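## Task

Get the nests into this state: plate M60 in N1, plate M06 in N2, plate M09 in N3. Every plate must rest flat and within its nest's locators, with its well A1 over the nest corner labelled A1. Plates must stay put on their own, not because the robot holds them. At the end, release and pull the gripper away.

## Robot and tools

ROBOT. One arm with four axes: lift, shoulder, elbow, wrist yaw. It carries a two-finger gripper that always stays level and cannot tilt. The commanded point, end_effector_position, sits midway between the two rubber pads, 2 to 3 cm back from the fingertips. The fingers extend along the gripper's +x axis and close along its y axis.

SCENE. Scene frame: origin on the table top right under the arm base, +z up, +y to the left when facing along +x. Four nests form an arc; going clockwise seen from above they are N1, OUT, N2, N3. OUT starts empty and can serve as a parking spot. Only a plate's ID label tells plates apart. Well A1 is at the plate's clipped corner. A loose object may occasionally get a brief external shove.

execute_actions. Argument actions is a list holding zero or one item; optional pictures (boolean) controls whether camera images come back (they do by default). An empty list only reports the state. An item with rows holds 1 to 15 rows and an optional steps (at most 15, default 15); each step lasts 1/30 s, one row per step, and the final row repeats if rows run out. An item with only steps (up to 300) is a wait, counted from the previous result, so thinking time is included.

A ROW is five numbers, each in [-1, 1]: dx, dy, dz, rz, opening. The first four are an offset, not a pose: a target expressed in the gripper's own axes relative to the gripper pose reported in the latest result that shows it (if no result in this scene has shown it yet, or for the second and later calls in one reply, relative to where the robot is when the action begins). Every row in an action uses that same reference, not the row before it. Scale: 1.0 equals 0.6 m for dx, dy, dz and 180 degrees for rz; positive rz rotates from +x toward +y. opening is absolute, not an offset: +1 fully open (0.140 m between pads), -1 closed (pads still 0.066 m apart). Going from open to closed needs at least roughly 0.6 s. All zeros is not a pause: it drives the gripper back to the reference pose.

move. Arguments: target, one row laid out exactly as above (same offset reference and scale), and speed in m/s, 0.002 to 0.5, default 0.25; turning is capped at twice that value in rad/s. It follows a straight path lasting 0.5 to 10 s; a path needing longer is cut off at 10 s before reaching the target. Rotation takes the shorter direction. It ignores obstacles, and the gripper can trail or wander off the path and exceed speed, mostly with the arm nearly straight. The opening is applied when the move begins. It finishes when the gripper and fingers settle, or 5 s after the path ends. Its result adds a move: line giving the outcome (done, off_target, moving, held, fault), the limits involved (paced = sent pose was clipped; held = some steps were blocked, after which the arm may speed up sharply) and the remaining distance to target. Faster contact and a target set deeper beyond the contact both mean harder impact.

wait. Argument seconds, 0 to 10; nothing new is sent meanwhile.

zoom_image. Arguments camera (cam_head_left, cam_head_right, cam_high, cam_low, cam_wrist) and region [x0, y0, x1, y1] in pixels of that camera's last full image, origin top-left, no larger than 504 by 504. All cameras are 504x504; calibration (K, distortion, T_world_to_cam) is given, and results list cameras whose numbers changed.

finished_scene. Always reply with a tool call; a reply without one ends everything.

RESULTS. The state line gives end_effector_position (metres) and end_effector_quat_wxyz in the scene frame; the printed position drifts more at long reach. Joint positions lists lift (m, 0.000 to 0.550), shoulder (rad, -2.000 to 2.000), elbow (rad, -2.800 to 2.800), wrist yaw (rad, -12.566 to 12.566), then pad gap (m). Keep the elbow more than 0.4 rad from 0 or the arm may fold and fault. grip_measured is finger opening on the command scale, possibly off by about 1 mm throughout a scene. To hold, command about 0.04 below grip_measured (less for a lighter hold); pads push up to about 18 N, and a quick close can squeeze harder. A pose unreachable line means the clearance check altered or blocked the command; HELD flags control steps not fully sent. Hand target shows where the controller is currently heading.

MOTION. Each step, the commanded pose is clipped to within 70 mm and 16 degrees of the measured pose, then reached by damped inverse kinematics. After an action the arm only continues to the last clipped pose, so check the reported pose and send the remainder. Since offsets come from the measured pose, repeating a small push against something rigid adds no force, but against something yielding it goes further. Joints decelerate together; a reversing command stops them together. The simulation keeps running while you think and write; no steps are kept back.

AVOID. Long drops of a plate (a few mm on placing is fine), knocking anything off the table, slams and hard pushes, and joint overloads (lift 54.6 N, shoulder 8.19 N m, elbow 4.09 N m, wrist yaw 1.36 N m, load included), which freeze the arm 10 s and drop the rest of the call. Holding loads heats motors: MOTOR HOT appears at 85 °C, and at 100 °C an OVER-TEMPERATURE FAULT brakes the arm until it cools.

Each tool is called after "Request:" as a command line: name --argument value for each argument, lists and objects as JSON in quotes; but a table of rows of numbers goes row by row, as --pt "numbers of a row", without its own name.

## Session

Request:
execute_actions --actions '[]'

Scene clock: 0.00 s of 12600.00 s.
end_effector_position=(+0.5119, +0.3536, +0.5114) grip_measured=+1.00 end_effector_quat_wxyz=(+0.557, +0.000, +0.000, +0.830)
Joint positions: [ 0.506  1.004  2.087 -1.131  0.14 ]
Motor temperatures (°C, as the motors report them): [21 18 17 19]
Hand target: +0.512, +0.354, +0.511; +0.557, +0.000, +0.000, +0.830
camera_calibration (this result's frames):
cam_wrist: T_world_to_cam=[[0.92575, 0.378133, 0.00132717, -0.599239], [0.226867, -0.552604, -0.801973, 0.47758], [-0.302519, 0.742727, -0.597359, 0.293154], [0, 0, 0, 1]] pos_world=[0.535083, 0.272772, 0.55892]

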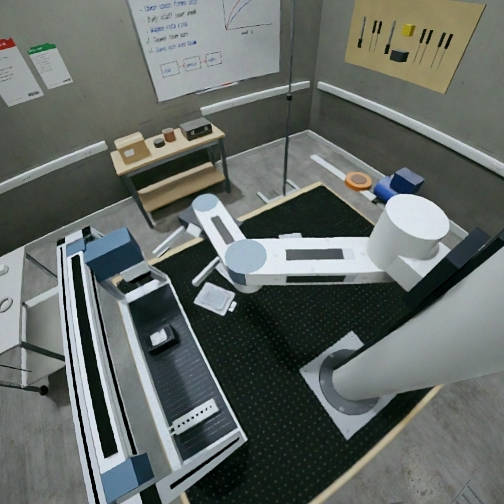

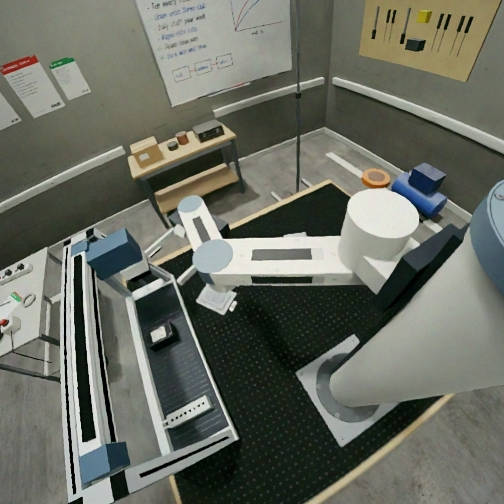

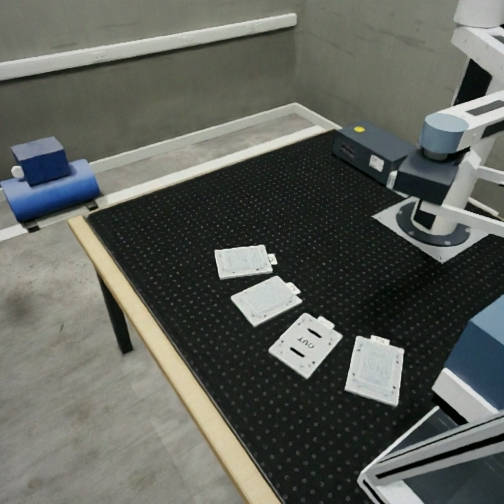

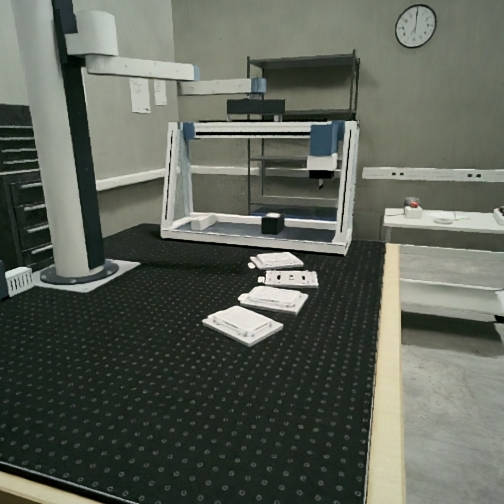

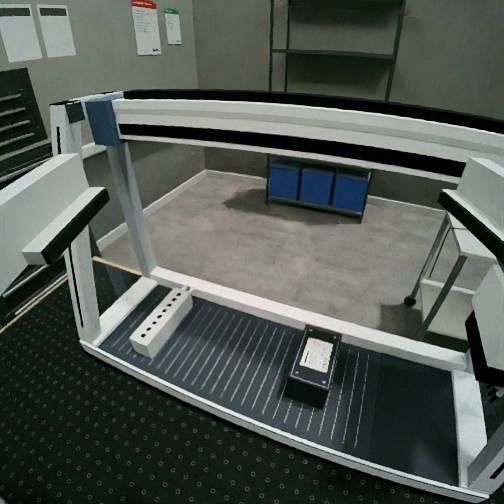

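Request:
move --target '[-0.492,0.223,-0.57,-0.607,0.3]' --speed 0.4

Request:
zoom_image --camera "cam_wrist" --region '[0,130,504,350]'

Scene clock: 16.53 s of 12600.00 s.
end_effector_position=(+0.5000, +0.0298, +0.1694) grip_measured=+0.30 end_effector_quat_wxyz=(+1.000, +0.000, +0.000, +0.026)
Joint positions: [ 0.164  1.13   0.718 -1.795  0.114]
Motor temperatures (°C, as the motors report them): [21 18 17 19]
Hand target: +0.500, +0.030, +0.169; +1.000, +0.000, +0.000, +0.027
Off the commanded pose: 0.000 m, 0 deg.
After step 90, 10.73 s passed at rest.
move: done
camera_calibration (this result's frames):
cam_wrist: T_world_to_cam=[[0.0515653, -0.998669, 0.00132717, 0.0128577], [-0.59651, -0.031866, -0.801973, 0.423181], [0.800947, 0.0405623, -0.597359, -0.205043], [0, 0, 0, 1]] pos_world=[0.415997, 0.0346427, 0.216878]

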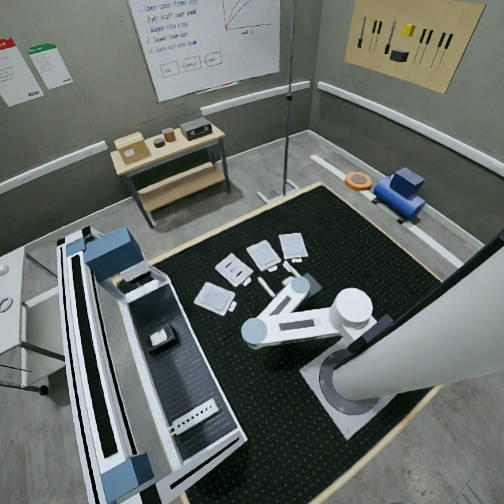

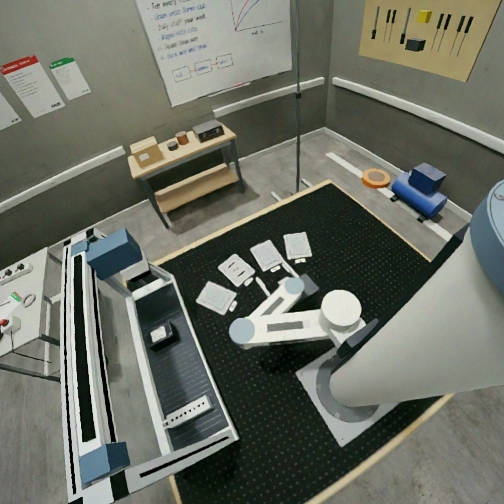

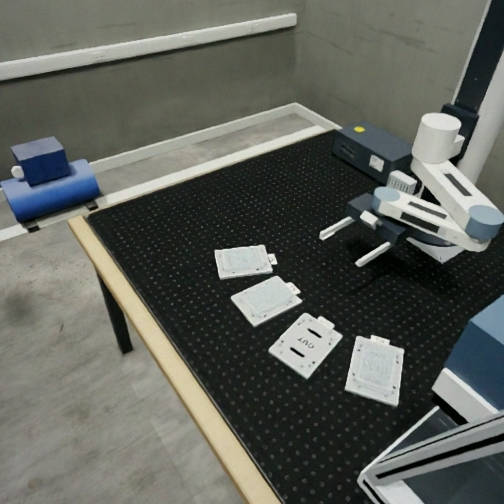

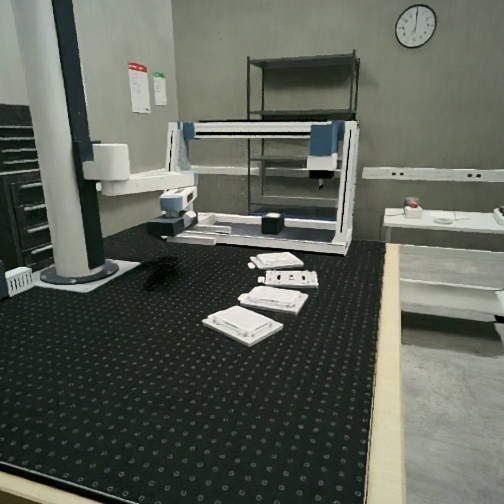

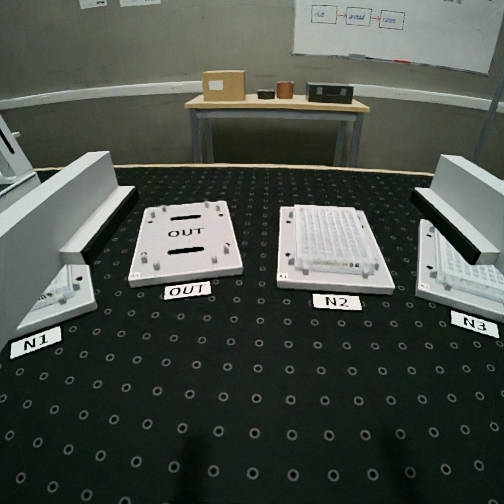

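Region (0, 130, 504, 350) of cam_wrist's 504x504 image, scaled by 1.000; it fills the top 220 rows of this view, and the rest is white.

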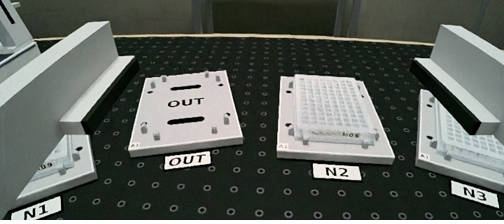

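Request:
zoom_image --camera "cam_wrist" --region '[270,195,400,300]'

Request:
zoom_image --camera "cam_wrist" --region '[0,250,110,340]'

Request:
zoom_image --camera "cam_high" --region '[200,235,420,420]'

Region (270, 195, 400, 300) of cam_wrist's 504x504 image, scaled by 3.877, with more detail than that image has; it fills the top 407 rows of this view, and the rest is white.

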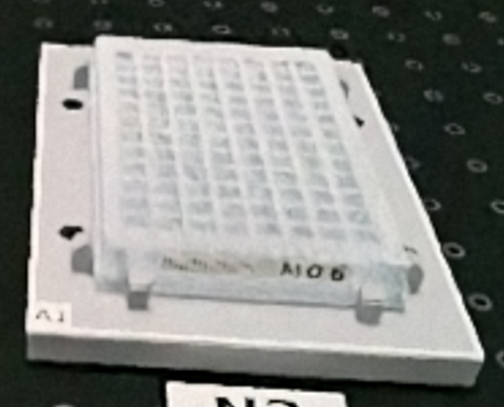

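Region (0, 250, 110, 340) of cam_wrist's 504x504 image, scaled by 4.582, with more detail than that image has; it fills the top 412 rows of this view, and the rest is white.

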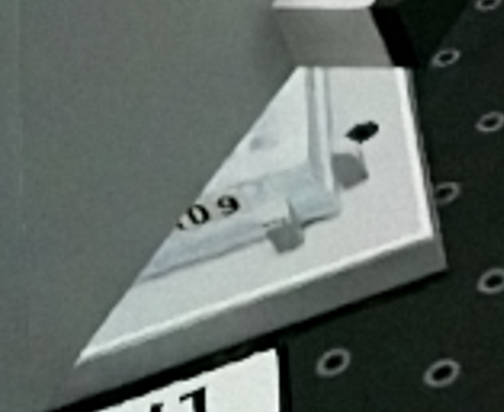

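Region (200, 235, 420, 420) of cam_high's 504x504 image, scaled by 2.291, with more detail than that image has; it fills the top 424 rows of this view, and the rest is white.

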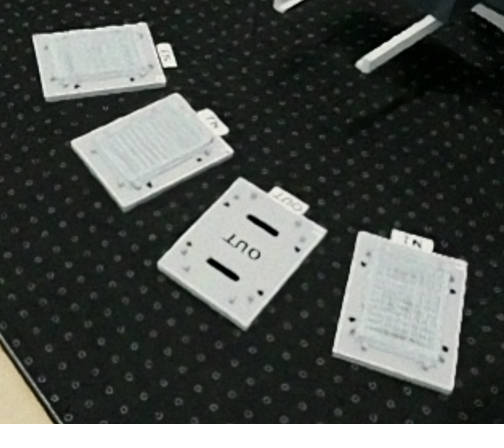

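Request:
move --target '[0.343,-0.137,-0.1313,-0.033,0.3]' --speed 0.35

Scene clock: 39.70 s of 12600.00 s.
end_effector_position=(+0.7098, -0.0415, +0.0906) grip_measured=+0.30 end_effector_quat_wxyz=(+1.000, +0.000, +0.000, -0.025)
Joint positions: [ 0.086  0.554  1.729 -2.333  0.114]
Motor temperatures (°C, as the motors report them): [21 18 17 19]
Hand target: +0.710, -0.041, +0.091; +1.000, +0.000, +0.000, -0.025
Off the commanded pose: 0.000 m, 0 deg.
After step 90, 18.97 s passed at rest.
move: done
camera_calibration (this result's frames):
cam_wrist: T_world_to_cam=[[-0.0518286, -0.998655, 0.00132717, 0.00430747], [-0.596612, 0.0298974, -0.801973, 0.485519], [0.800854, -0.0423569, -0.597359, -0.420703], [0, 0, 0, 1]] pos_world=[0.626811, -0.0280337, 0.138057]

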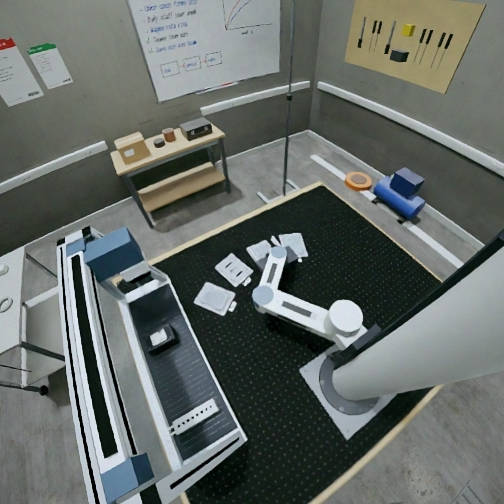

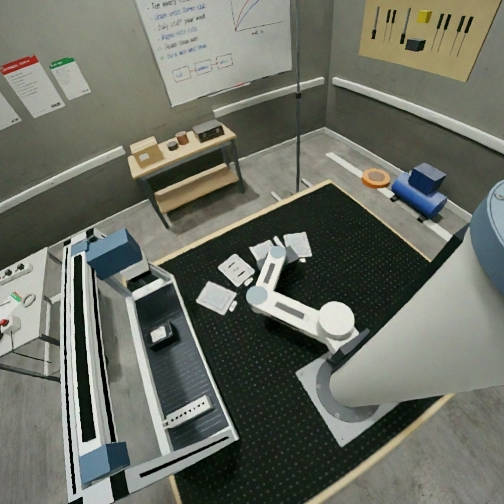

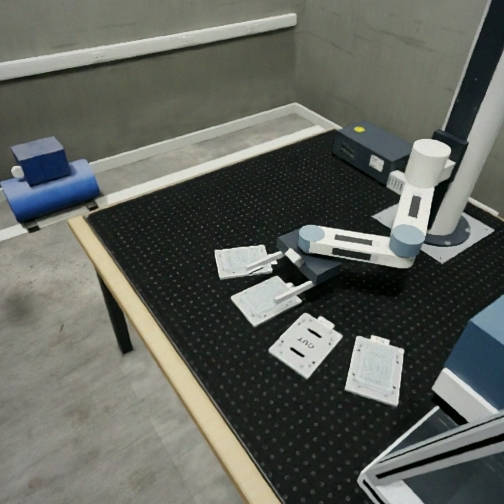

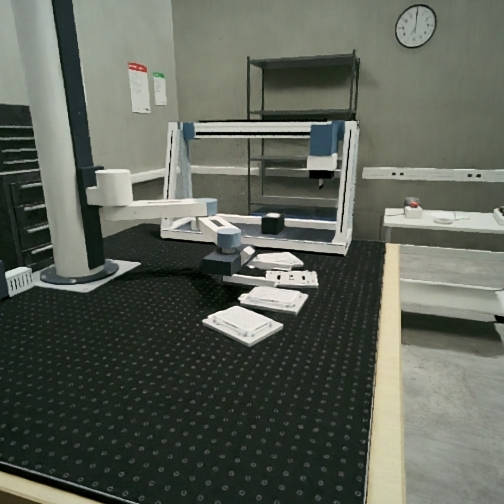

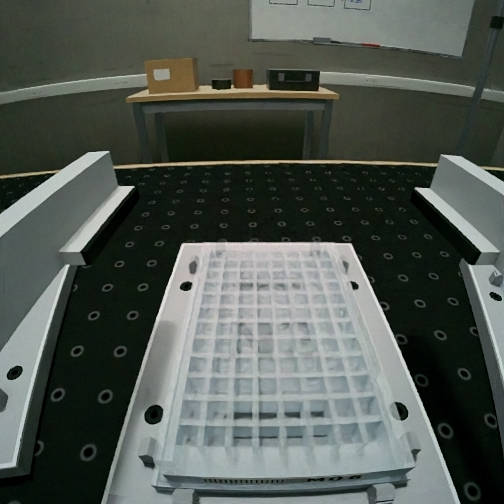

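Request:
zoom_image --camera "cam_wrist" --region '[130,380,430,504]'

Request:
zoom_image --camera "cam_wrist" --region '[170,230,370,330]'

Region (130, 380, 430, 504) of cam_wrist's 504x504 image, scaled by 1.680, with more detail than that image has; it fills the top 208 rows of this view, and the rest is white.

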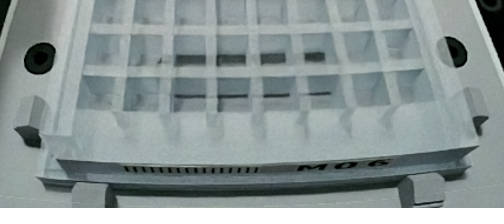

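Region (170, 230, 370, 330) of cam_wrist's 504x504 image, scaled by 2.520, with more detail than that image has.

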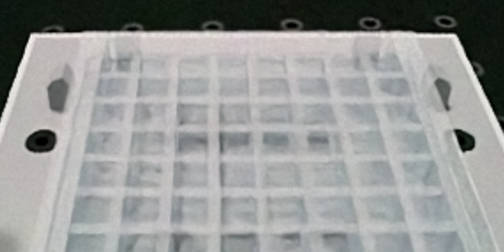

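Request:
move --target '[0,0,-0.065,0,0.3]' --speed 0.15

Request:
zoom_image --camera "cam_wrist" --region '[40,280,504,504]'

Scene clock: 57.77 s of 12600.00 s.
end_effector_position=(+0.7098, -0.0415, +0.0515) grip_measured=+0.30 end_effector_quat_wxyz=(+1.000, +0.000, +0.000, -0.025)
Joint positions: [ 0.047  0.554  1.729 -2.333  0.114]
Motor temperatures (°C, as the motors report them): [21 18 17 19]
Hand target: +0.710, -0.041, +0.052; +1.000, +0.000, +0.000, -0.025
Off the commanded pose: 0.000 m, 0 deg.
After step 90, 14.33 s passed at rest.
move: done
camera_calibration (this result's frames):
cam_wrist: T_world_to_cam=[[-0.0518754, -0.998653, 0.00132717, 0.00438122], [-0.596611, 0.0299254, -0.801973, 0.454204], [0.800852, -0.0423945, -0.597359, -0.444018], [0, 0, 0, 1]] pos_world=[0.626803, -0.0280409, 0.0990154]

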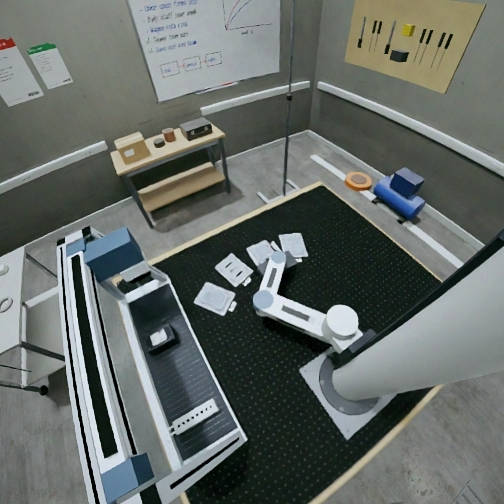

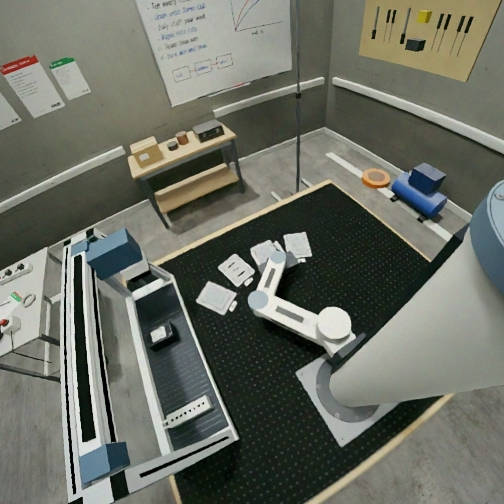

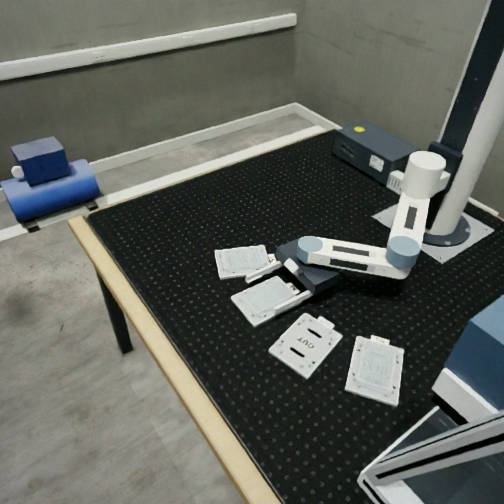

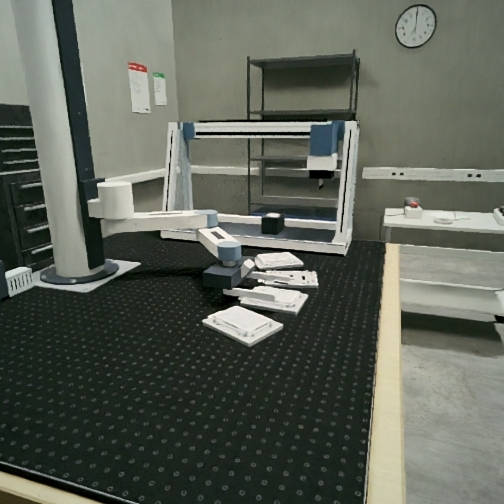

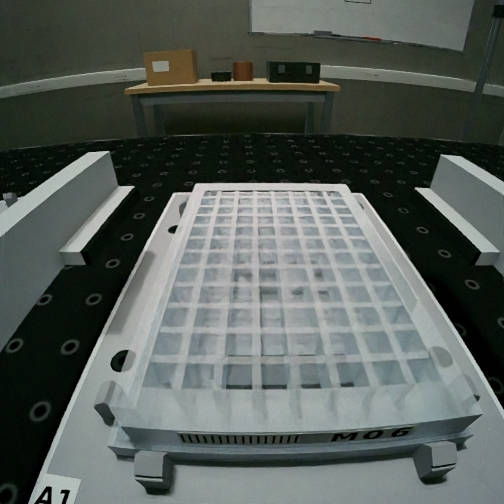

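Region (40, 280, 504, 504) of cam_wrist's 504x504 image, scaled by 1.086, with more detail than that image has; it fills the top 243 rows of this view, and the rest is white.

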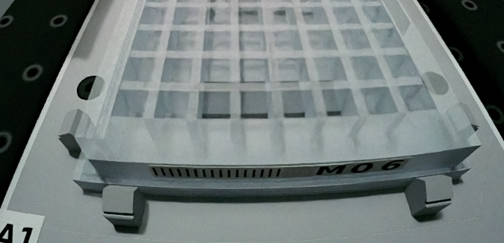

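Request:
move --target '[-0.015,0.2955,0.065,0.1036,0.3]' --speed 0.3

Scene clock: 67.77 s of 12600.00 s.
end_effector_position=(+0.7098, +0.1362, +0.0906) grip_measured=+0.30 end_effector_quat_wxyz=(+0.991, +0.000, +0.000, +0.137)
Joint positions: [ 0.086  0.84   1.824 -2.388  0.114]
Motor temperatures (°C, as the motors report them): [21 18 17 19]
Hand target: +0.710, +0.136, +0.091; +0.991, +0.000, +0.000, +0.137
Off the commanded pose: 0.000 m, 0 deg.
After step 90, 6.03 s passed at rest.
move: done
camera_calibration (this result's frames):
cam_wrist: T_world_to_cam=[[0.270811, -0.962632, 0.00132717, -0.0521448], [-0.57475, -0.162796, -0.801973, 0.490935], [0.77222, 0.21642, -0.597359, -0.428099], [0, 0, 0, 1]] pos_world=[0.626873, 0.122375, 0.138057]

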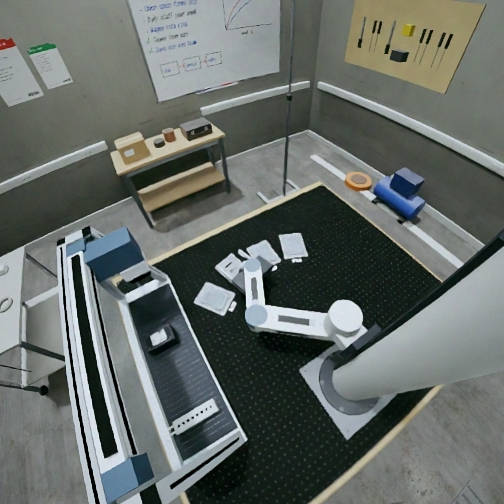

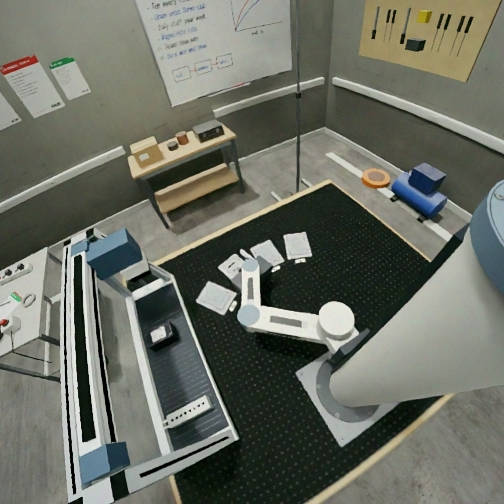

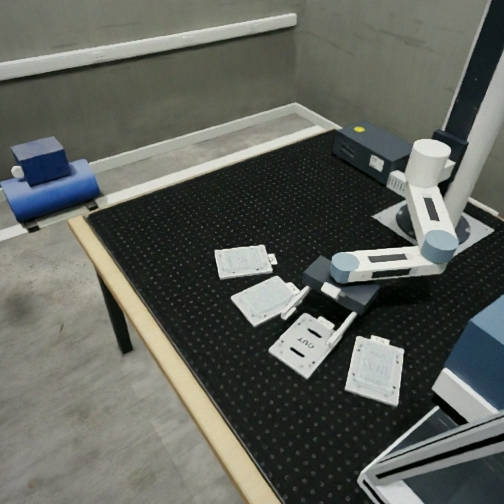

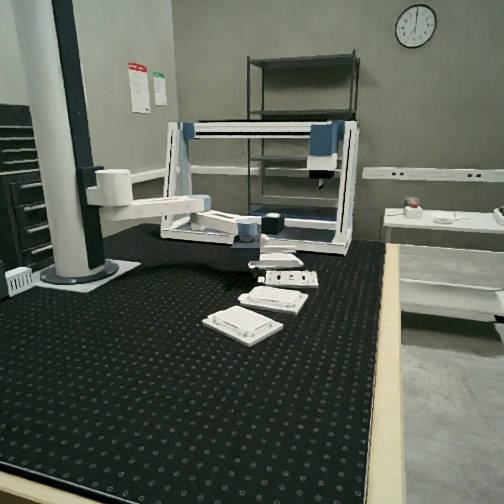

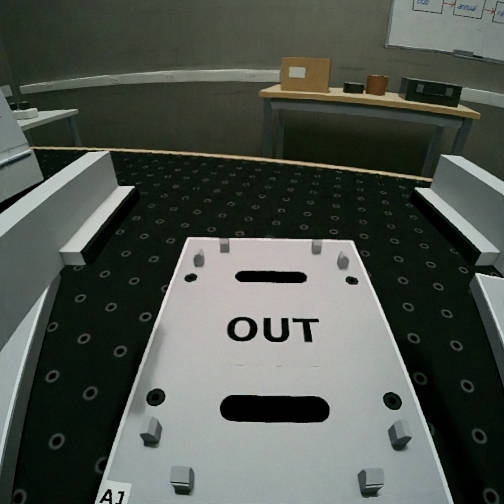

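Request:
move --target '[0.015,0,0,-0.005,0.3]'

Scene clock: 75.83 s of 12600.00 s.
end_effector_position=(+0.7185, +0.1388, +0.0906) grip_measured=+0.30 end_effector_quat_wxyz=(+0.992, +0.000, +0.000, +0.130)
Joint positions: [ 0.086  0.82   1.882 -2.442  0.114]
Motor temperatures (°C, as the motors report them): [21 18 17 19]
Hand target: +0.718, +0.139, +0.091; +0.992, +0.000, +0.000, +0.130
Off the commanded pose: 0.000 m, 0 deg.
After step 90, 4.37 s passed at rest.
move: done
camera_calibration (this result's frames):
cam_wrist: T_world_to_cam=[[0.256036, -0.966666, 0.00132717, -0.0408552], [-0.577175, -0.153975, -0.801973, 0.496825], [0.775444, 0.204568, -0.597359, -0.435983], [0, 0, 0, 1]] pos_world=[0.635296, 0.126193, 0.138056]

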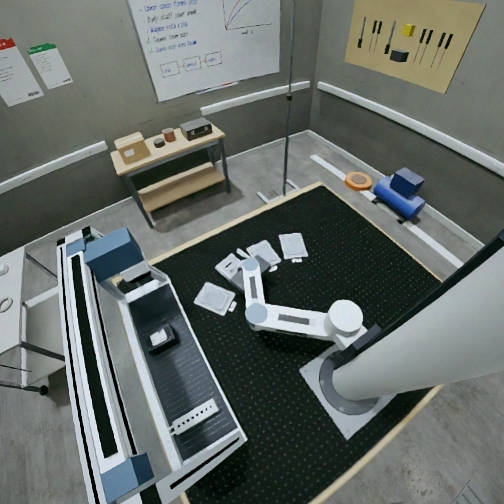

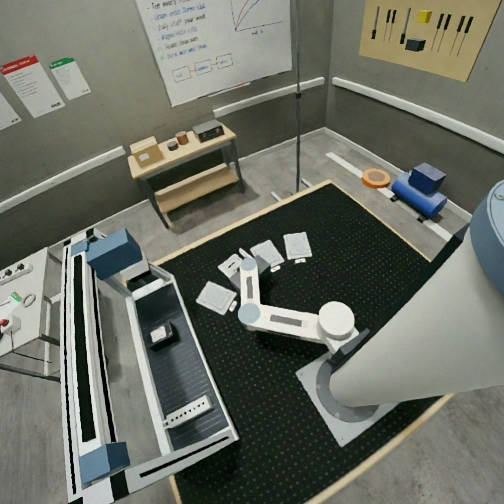

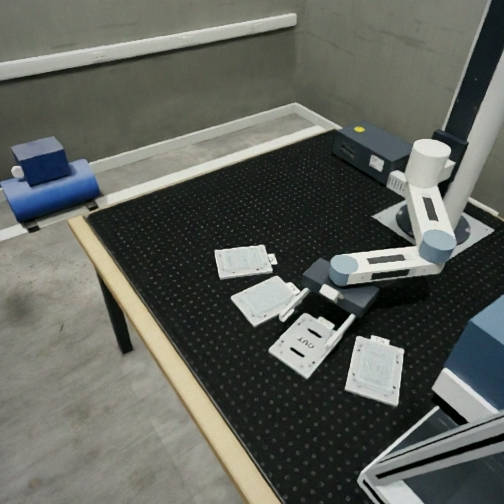

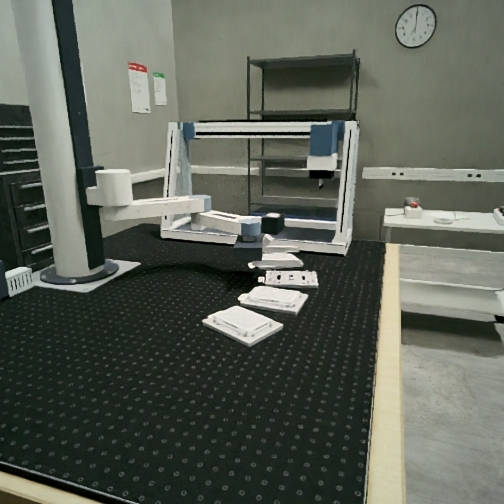

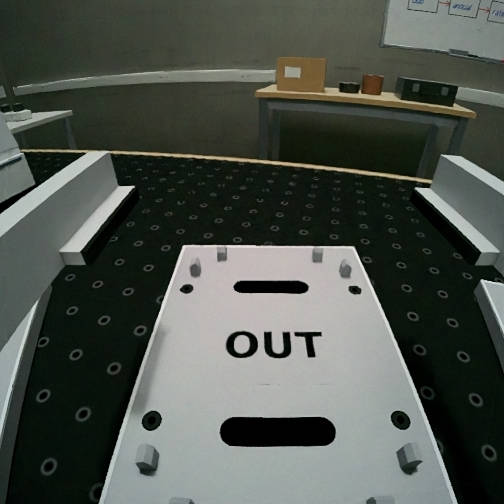

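Request:
move --target '[-0.084,0.291,0,0.10,0.3]' --speed 0.3

Scene clock: 85.30 s of 12600.00 s.
end_effector_position=(+0.6248, +0.2947, +0.0906) grip_measured=+0.30 end_effector_quat_wxyz=(+0.959, +0.000, +0.000, +0.284)
Joint positions: [ 0.086  1.219  1.737 -2.381  0.114]
Motor temperatures (°C, as the motors report them): [21 18 17 19]
Hand target: +0.625, +0.295, +0.091; +0.959, +0.000, +0.000, +0.283
Off the commanded pose: 0.000 m, 0 deg.
After step 90, 5.47 s passed at rest.
move: done
camera_calibration (this result's frames):
cam_wrist: T_world_to_cam=[[0.542784, -0.839871, 0.00132717, -0.0826318], [-0.501128, -0.325132, -0.801973, 0.469706], [0.673985, 0.434633, -0.597359, -0.399667], [0, 0, 0, 1]] pos_world=[0.549604, 0.257025, 0.138056]

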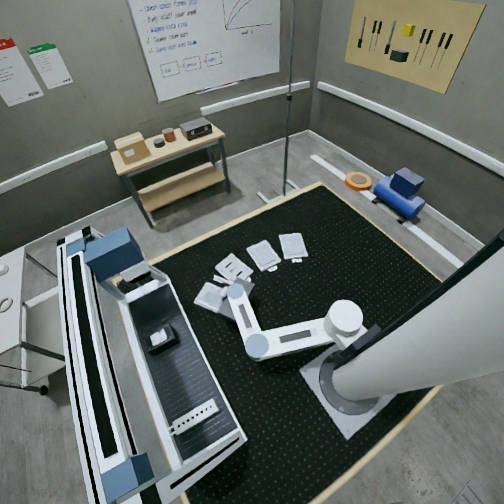

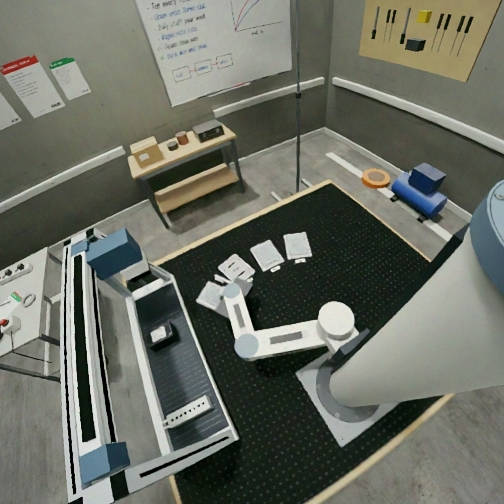

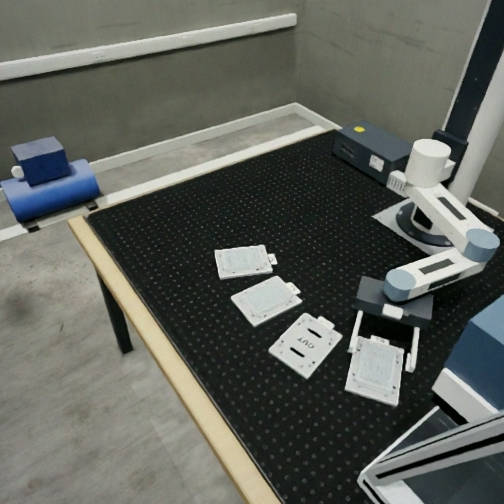

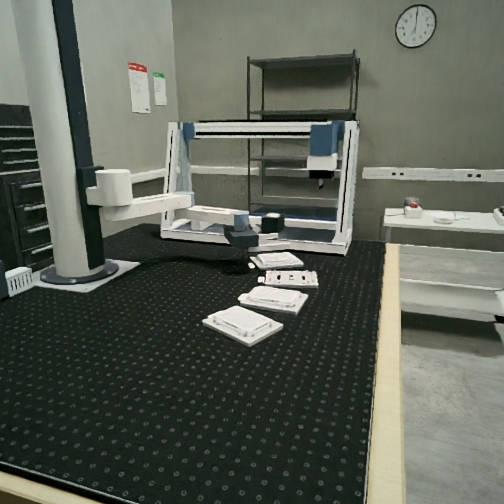

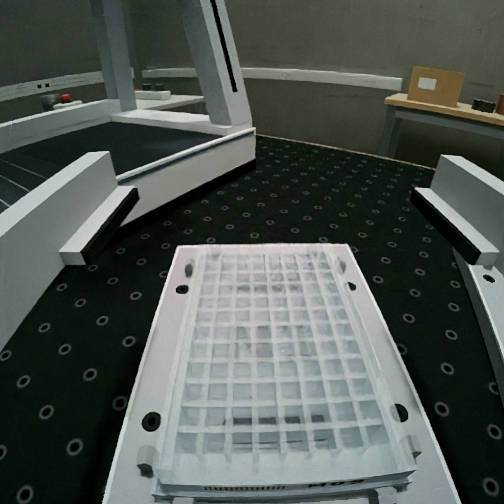

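Request:
move --target '[0.003,0.003,0,0.012,0.3]'

Scene clock: 91.30 s of 12600.00 s.
end_effector_position=(+0.6253, +0.2972, +0.0906) grip_measured=+0.30 end_effector_quat_wxyz=(+0.953, +0.000, +0.000, +0.302)
Joint positions: [ 0.086  1.206  1.748 -2.341  0.114]
Motor temperatures (°C, as the motors report them): [21 18 17 19]
Hand target: +0.625, +0.297, +0.091; +0.953, +0.000, +0.000, +0.302
Off the commanded pose: 0.000 m, 0 deg.
After step 90, 2.30 s passed at rest.
move: done
camera_calibration (this result's frames):
cam_wrist: T_world_to_cam=[[0.573801, -0.818994, 0.00132717, -0.106446], [-0.488624, -0.343637, -0.801973, 0.468449], [0.657267, 0.459524, -0.597359, -0.398033], [0, 0, 0, 1]] pos_world=[0.551588, 0.256704, 0.138056]

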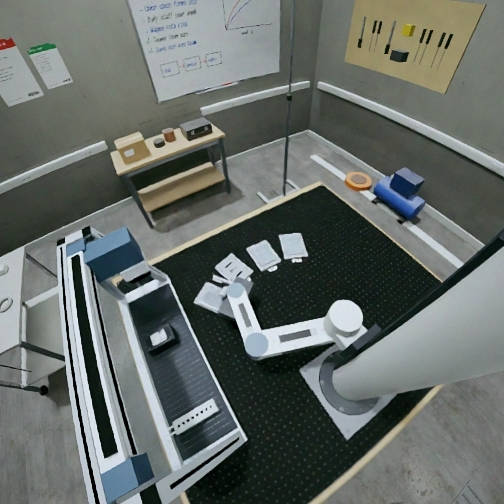

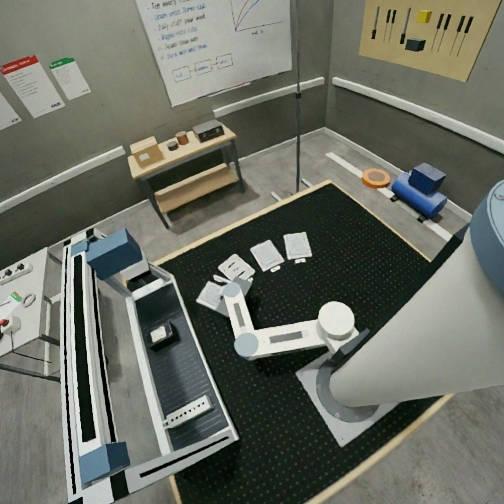

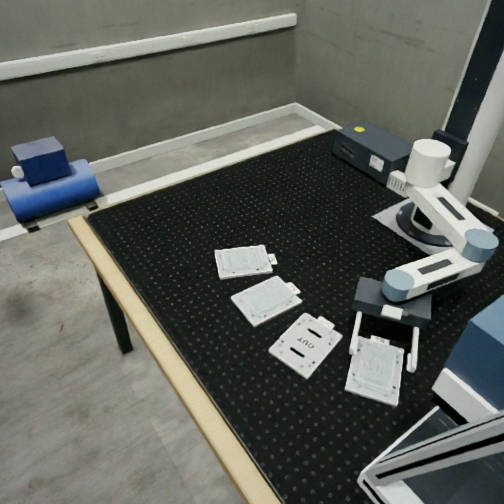

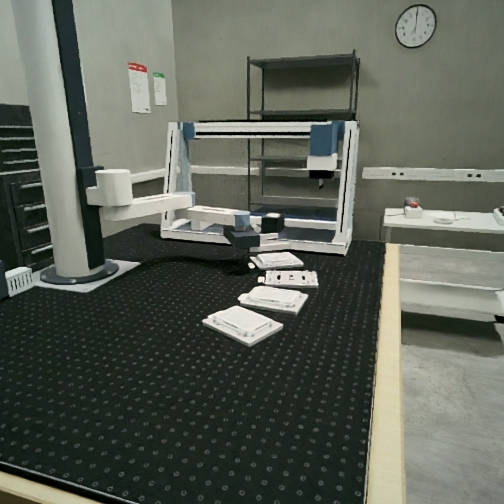

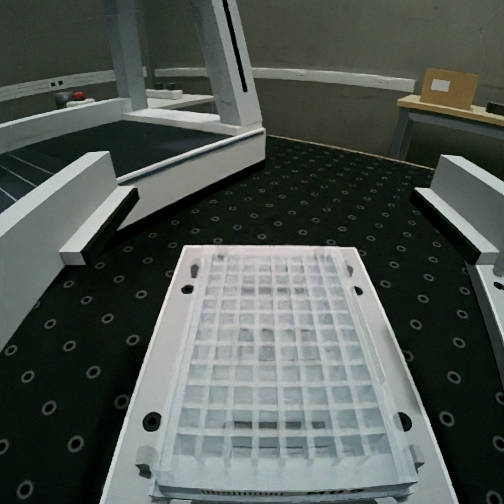

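Request:
move --target '[0,-0.001,-0.095,0,0.3]' --speed 0.12

Request:
move --target '[0,0,0,0,-0.6]'

Scene clock: 98.77 s of 12600.00 s.
end_effector_position=(+0.6256, +0.2967, +0.0335) grip_measured=+0.30 end_effector_quat_wxyz=(+0.953, +0.000, +0.000, +0.301)
Joint positions: [ 0.029  1.204  1.748 -2.34   0.114]
Motor temperatures (°C, as the motors report them): [21 18 17 19]
Hand target: +0.626, +0.297, +0.034; +0.953, +0.000, +0.000, +0.302
Off the commanded pose: 0.000 m, 0 deg.
After step 90, 3.70 s passed at rest.
move: done
camera_calibration (this result's frames):
cam_wrist: T_world_to_cam=[[0.573621, -0.81912, 0.00132717, -0.106795], [-0.488699, -0.34353, -0.801973, 0.422712], [0.657368, 0.45938, -0.597359, -0.43212], [0, 0, 0, 1]] pos_world=[0.5519, 0.256243, 0.081014]

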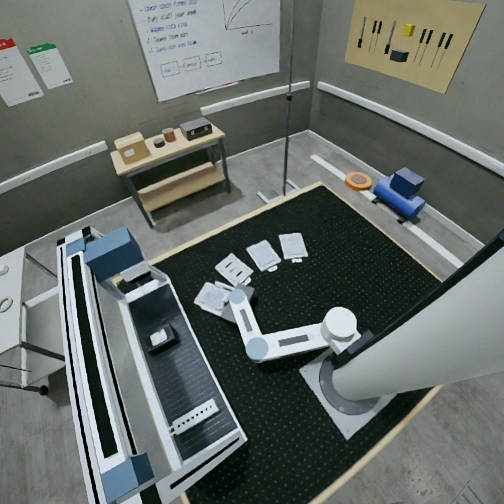

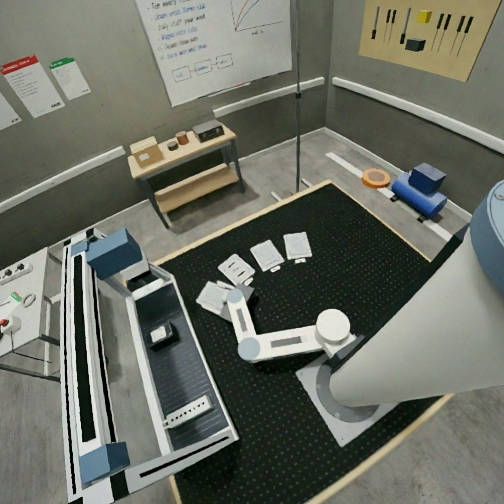

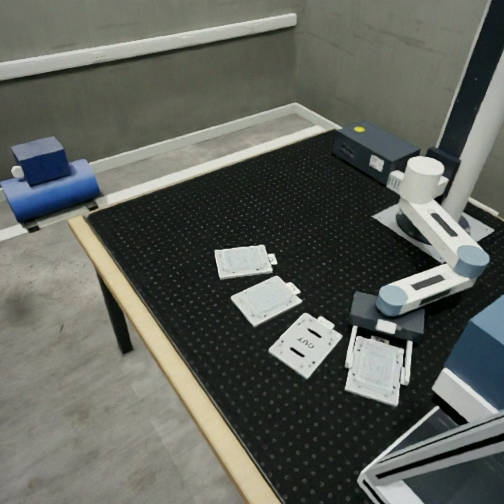

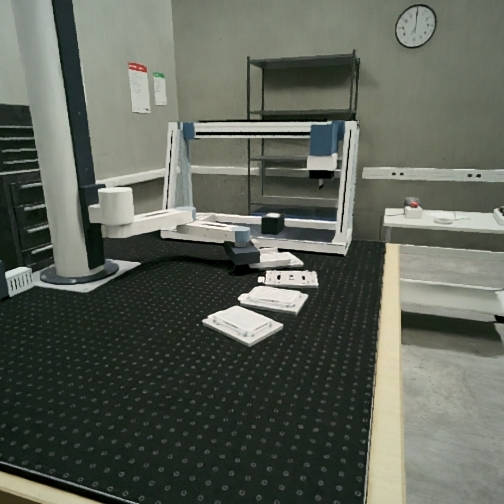

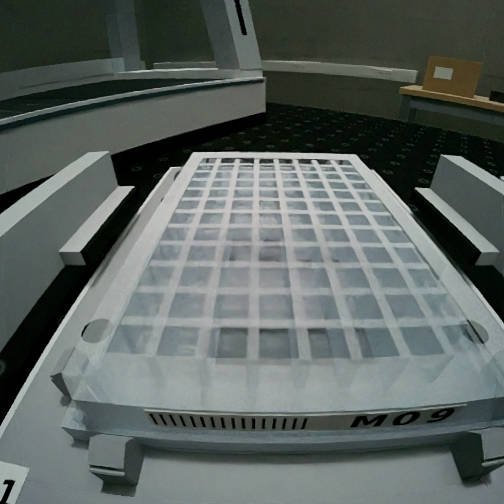

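Scene clock: 99.27 s of 12600.00 s.
end_effector_position=(+0.6257, +0.2966, +0.0335) grip_measured=-0.55 end_effector_quat_wxyz=(+0.954, +0.000, +0.000, +0.301)
Joint positions: [ 0.029  1.204  1.748 -2.34   0.083]
Motor temperatures (°C, as the motors report them): [21 18 17 19]
Hand target: +0.626, +0.297, +0.034; +0.953, +0.000, +0.000, +0.301
Off the commanded pose: 0.000 m, 0 deg.
move: done
camera_calibration (this result's frames):
cam_wrist: T_world_to_cam=[[0.573197, -0.819417, 0.00132717, -0.106541], [-0.488877, -0.343277, -0.801973, 0.422739], [0.657605, 0.459039, -0.597359, -0.432156], [0, 0, 0, 1]] pos_world=[0.551925, 0.256192, 0.0810143]

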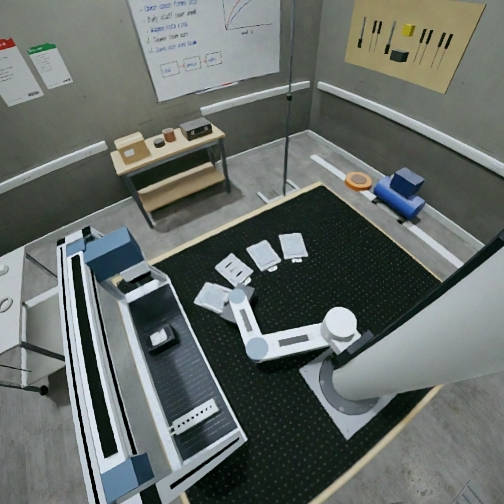

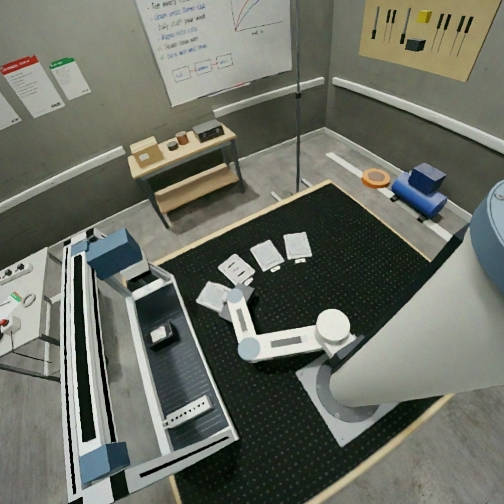

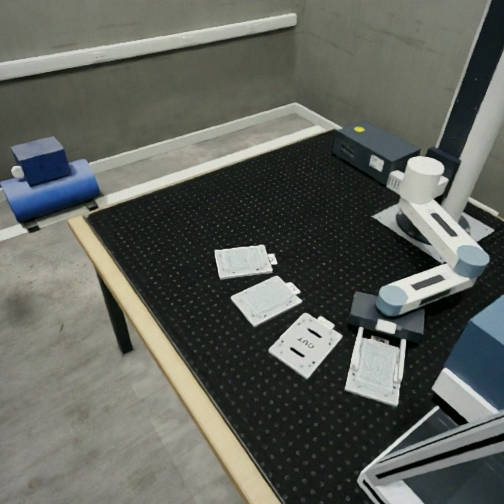

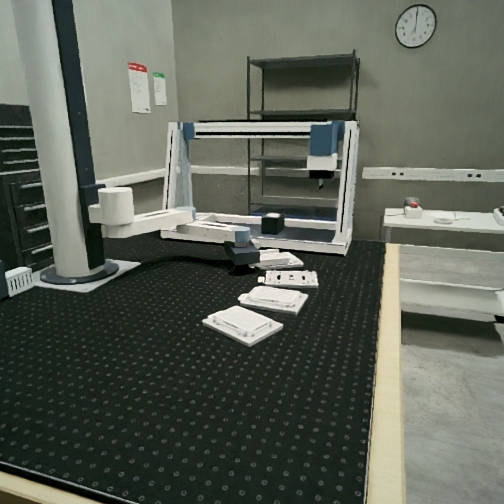

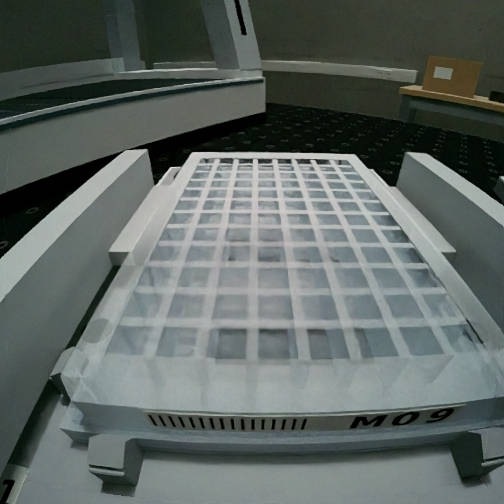

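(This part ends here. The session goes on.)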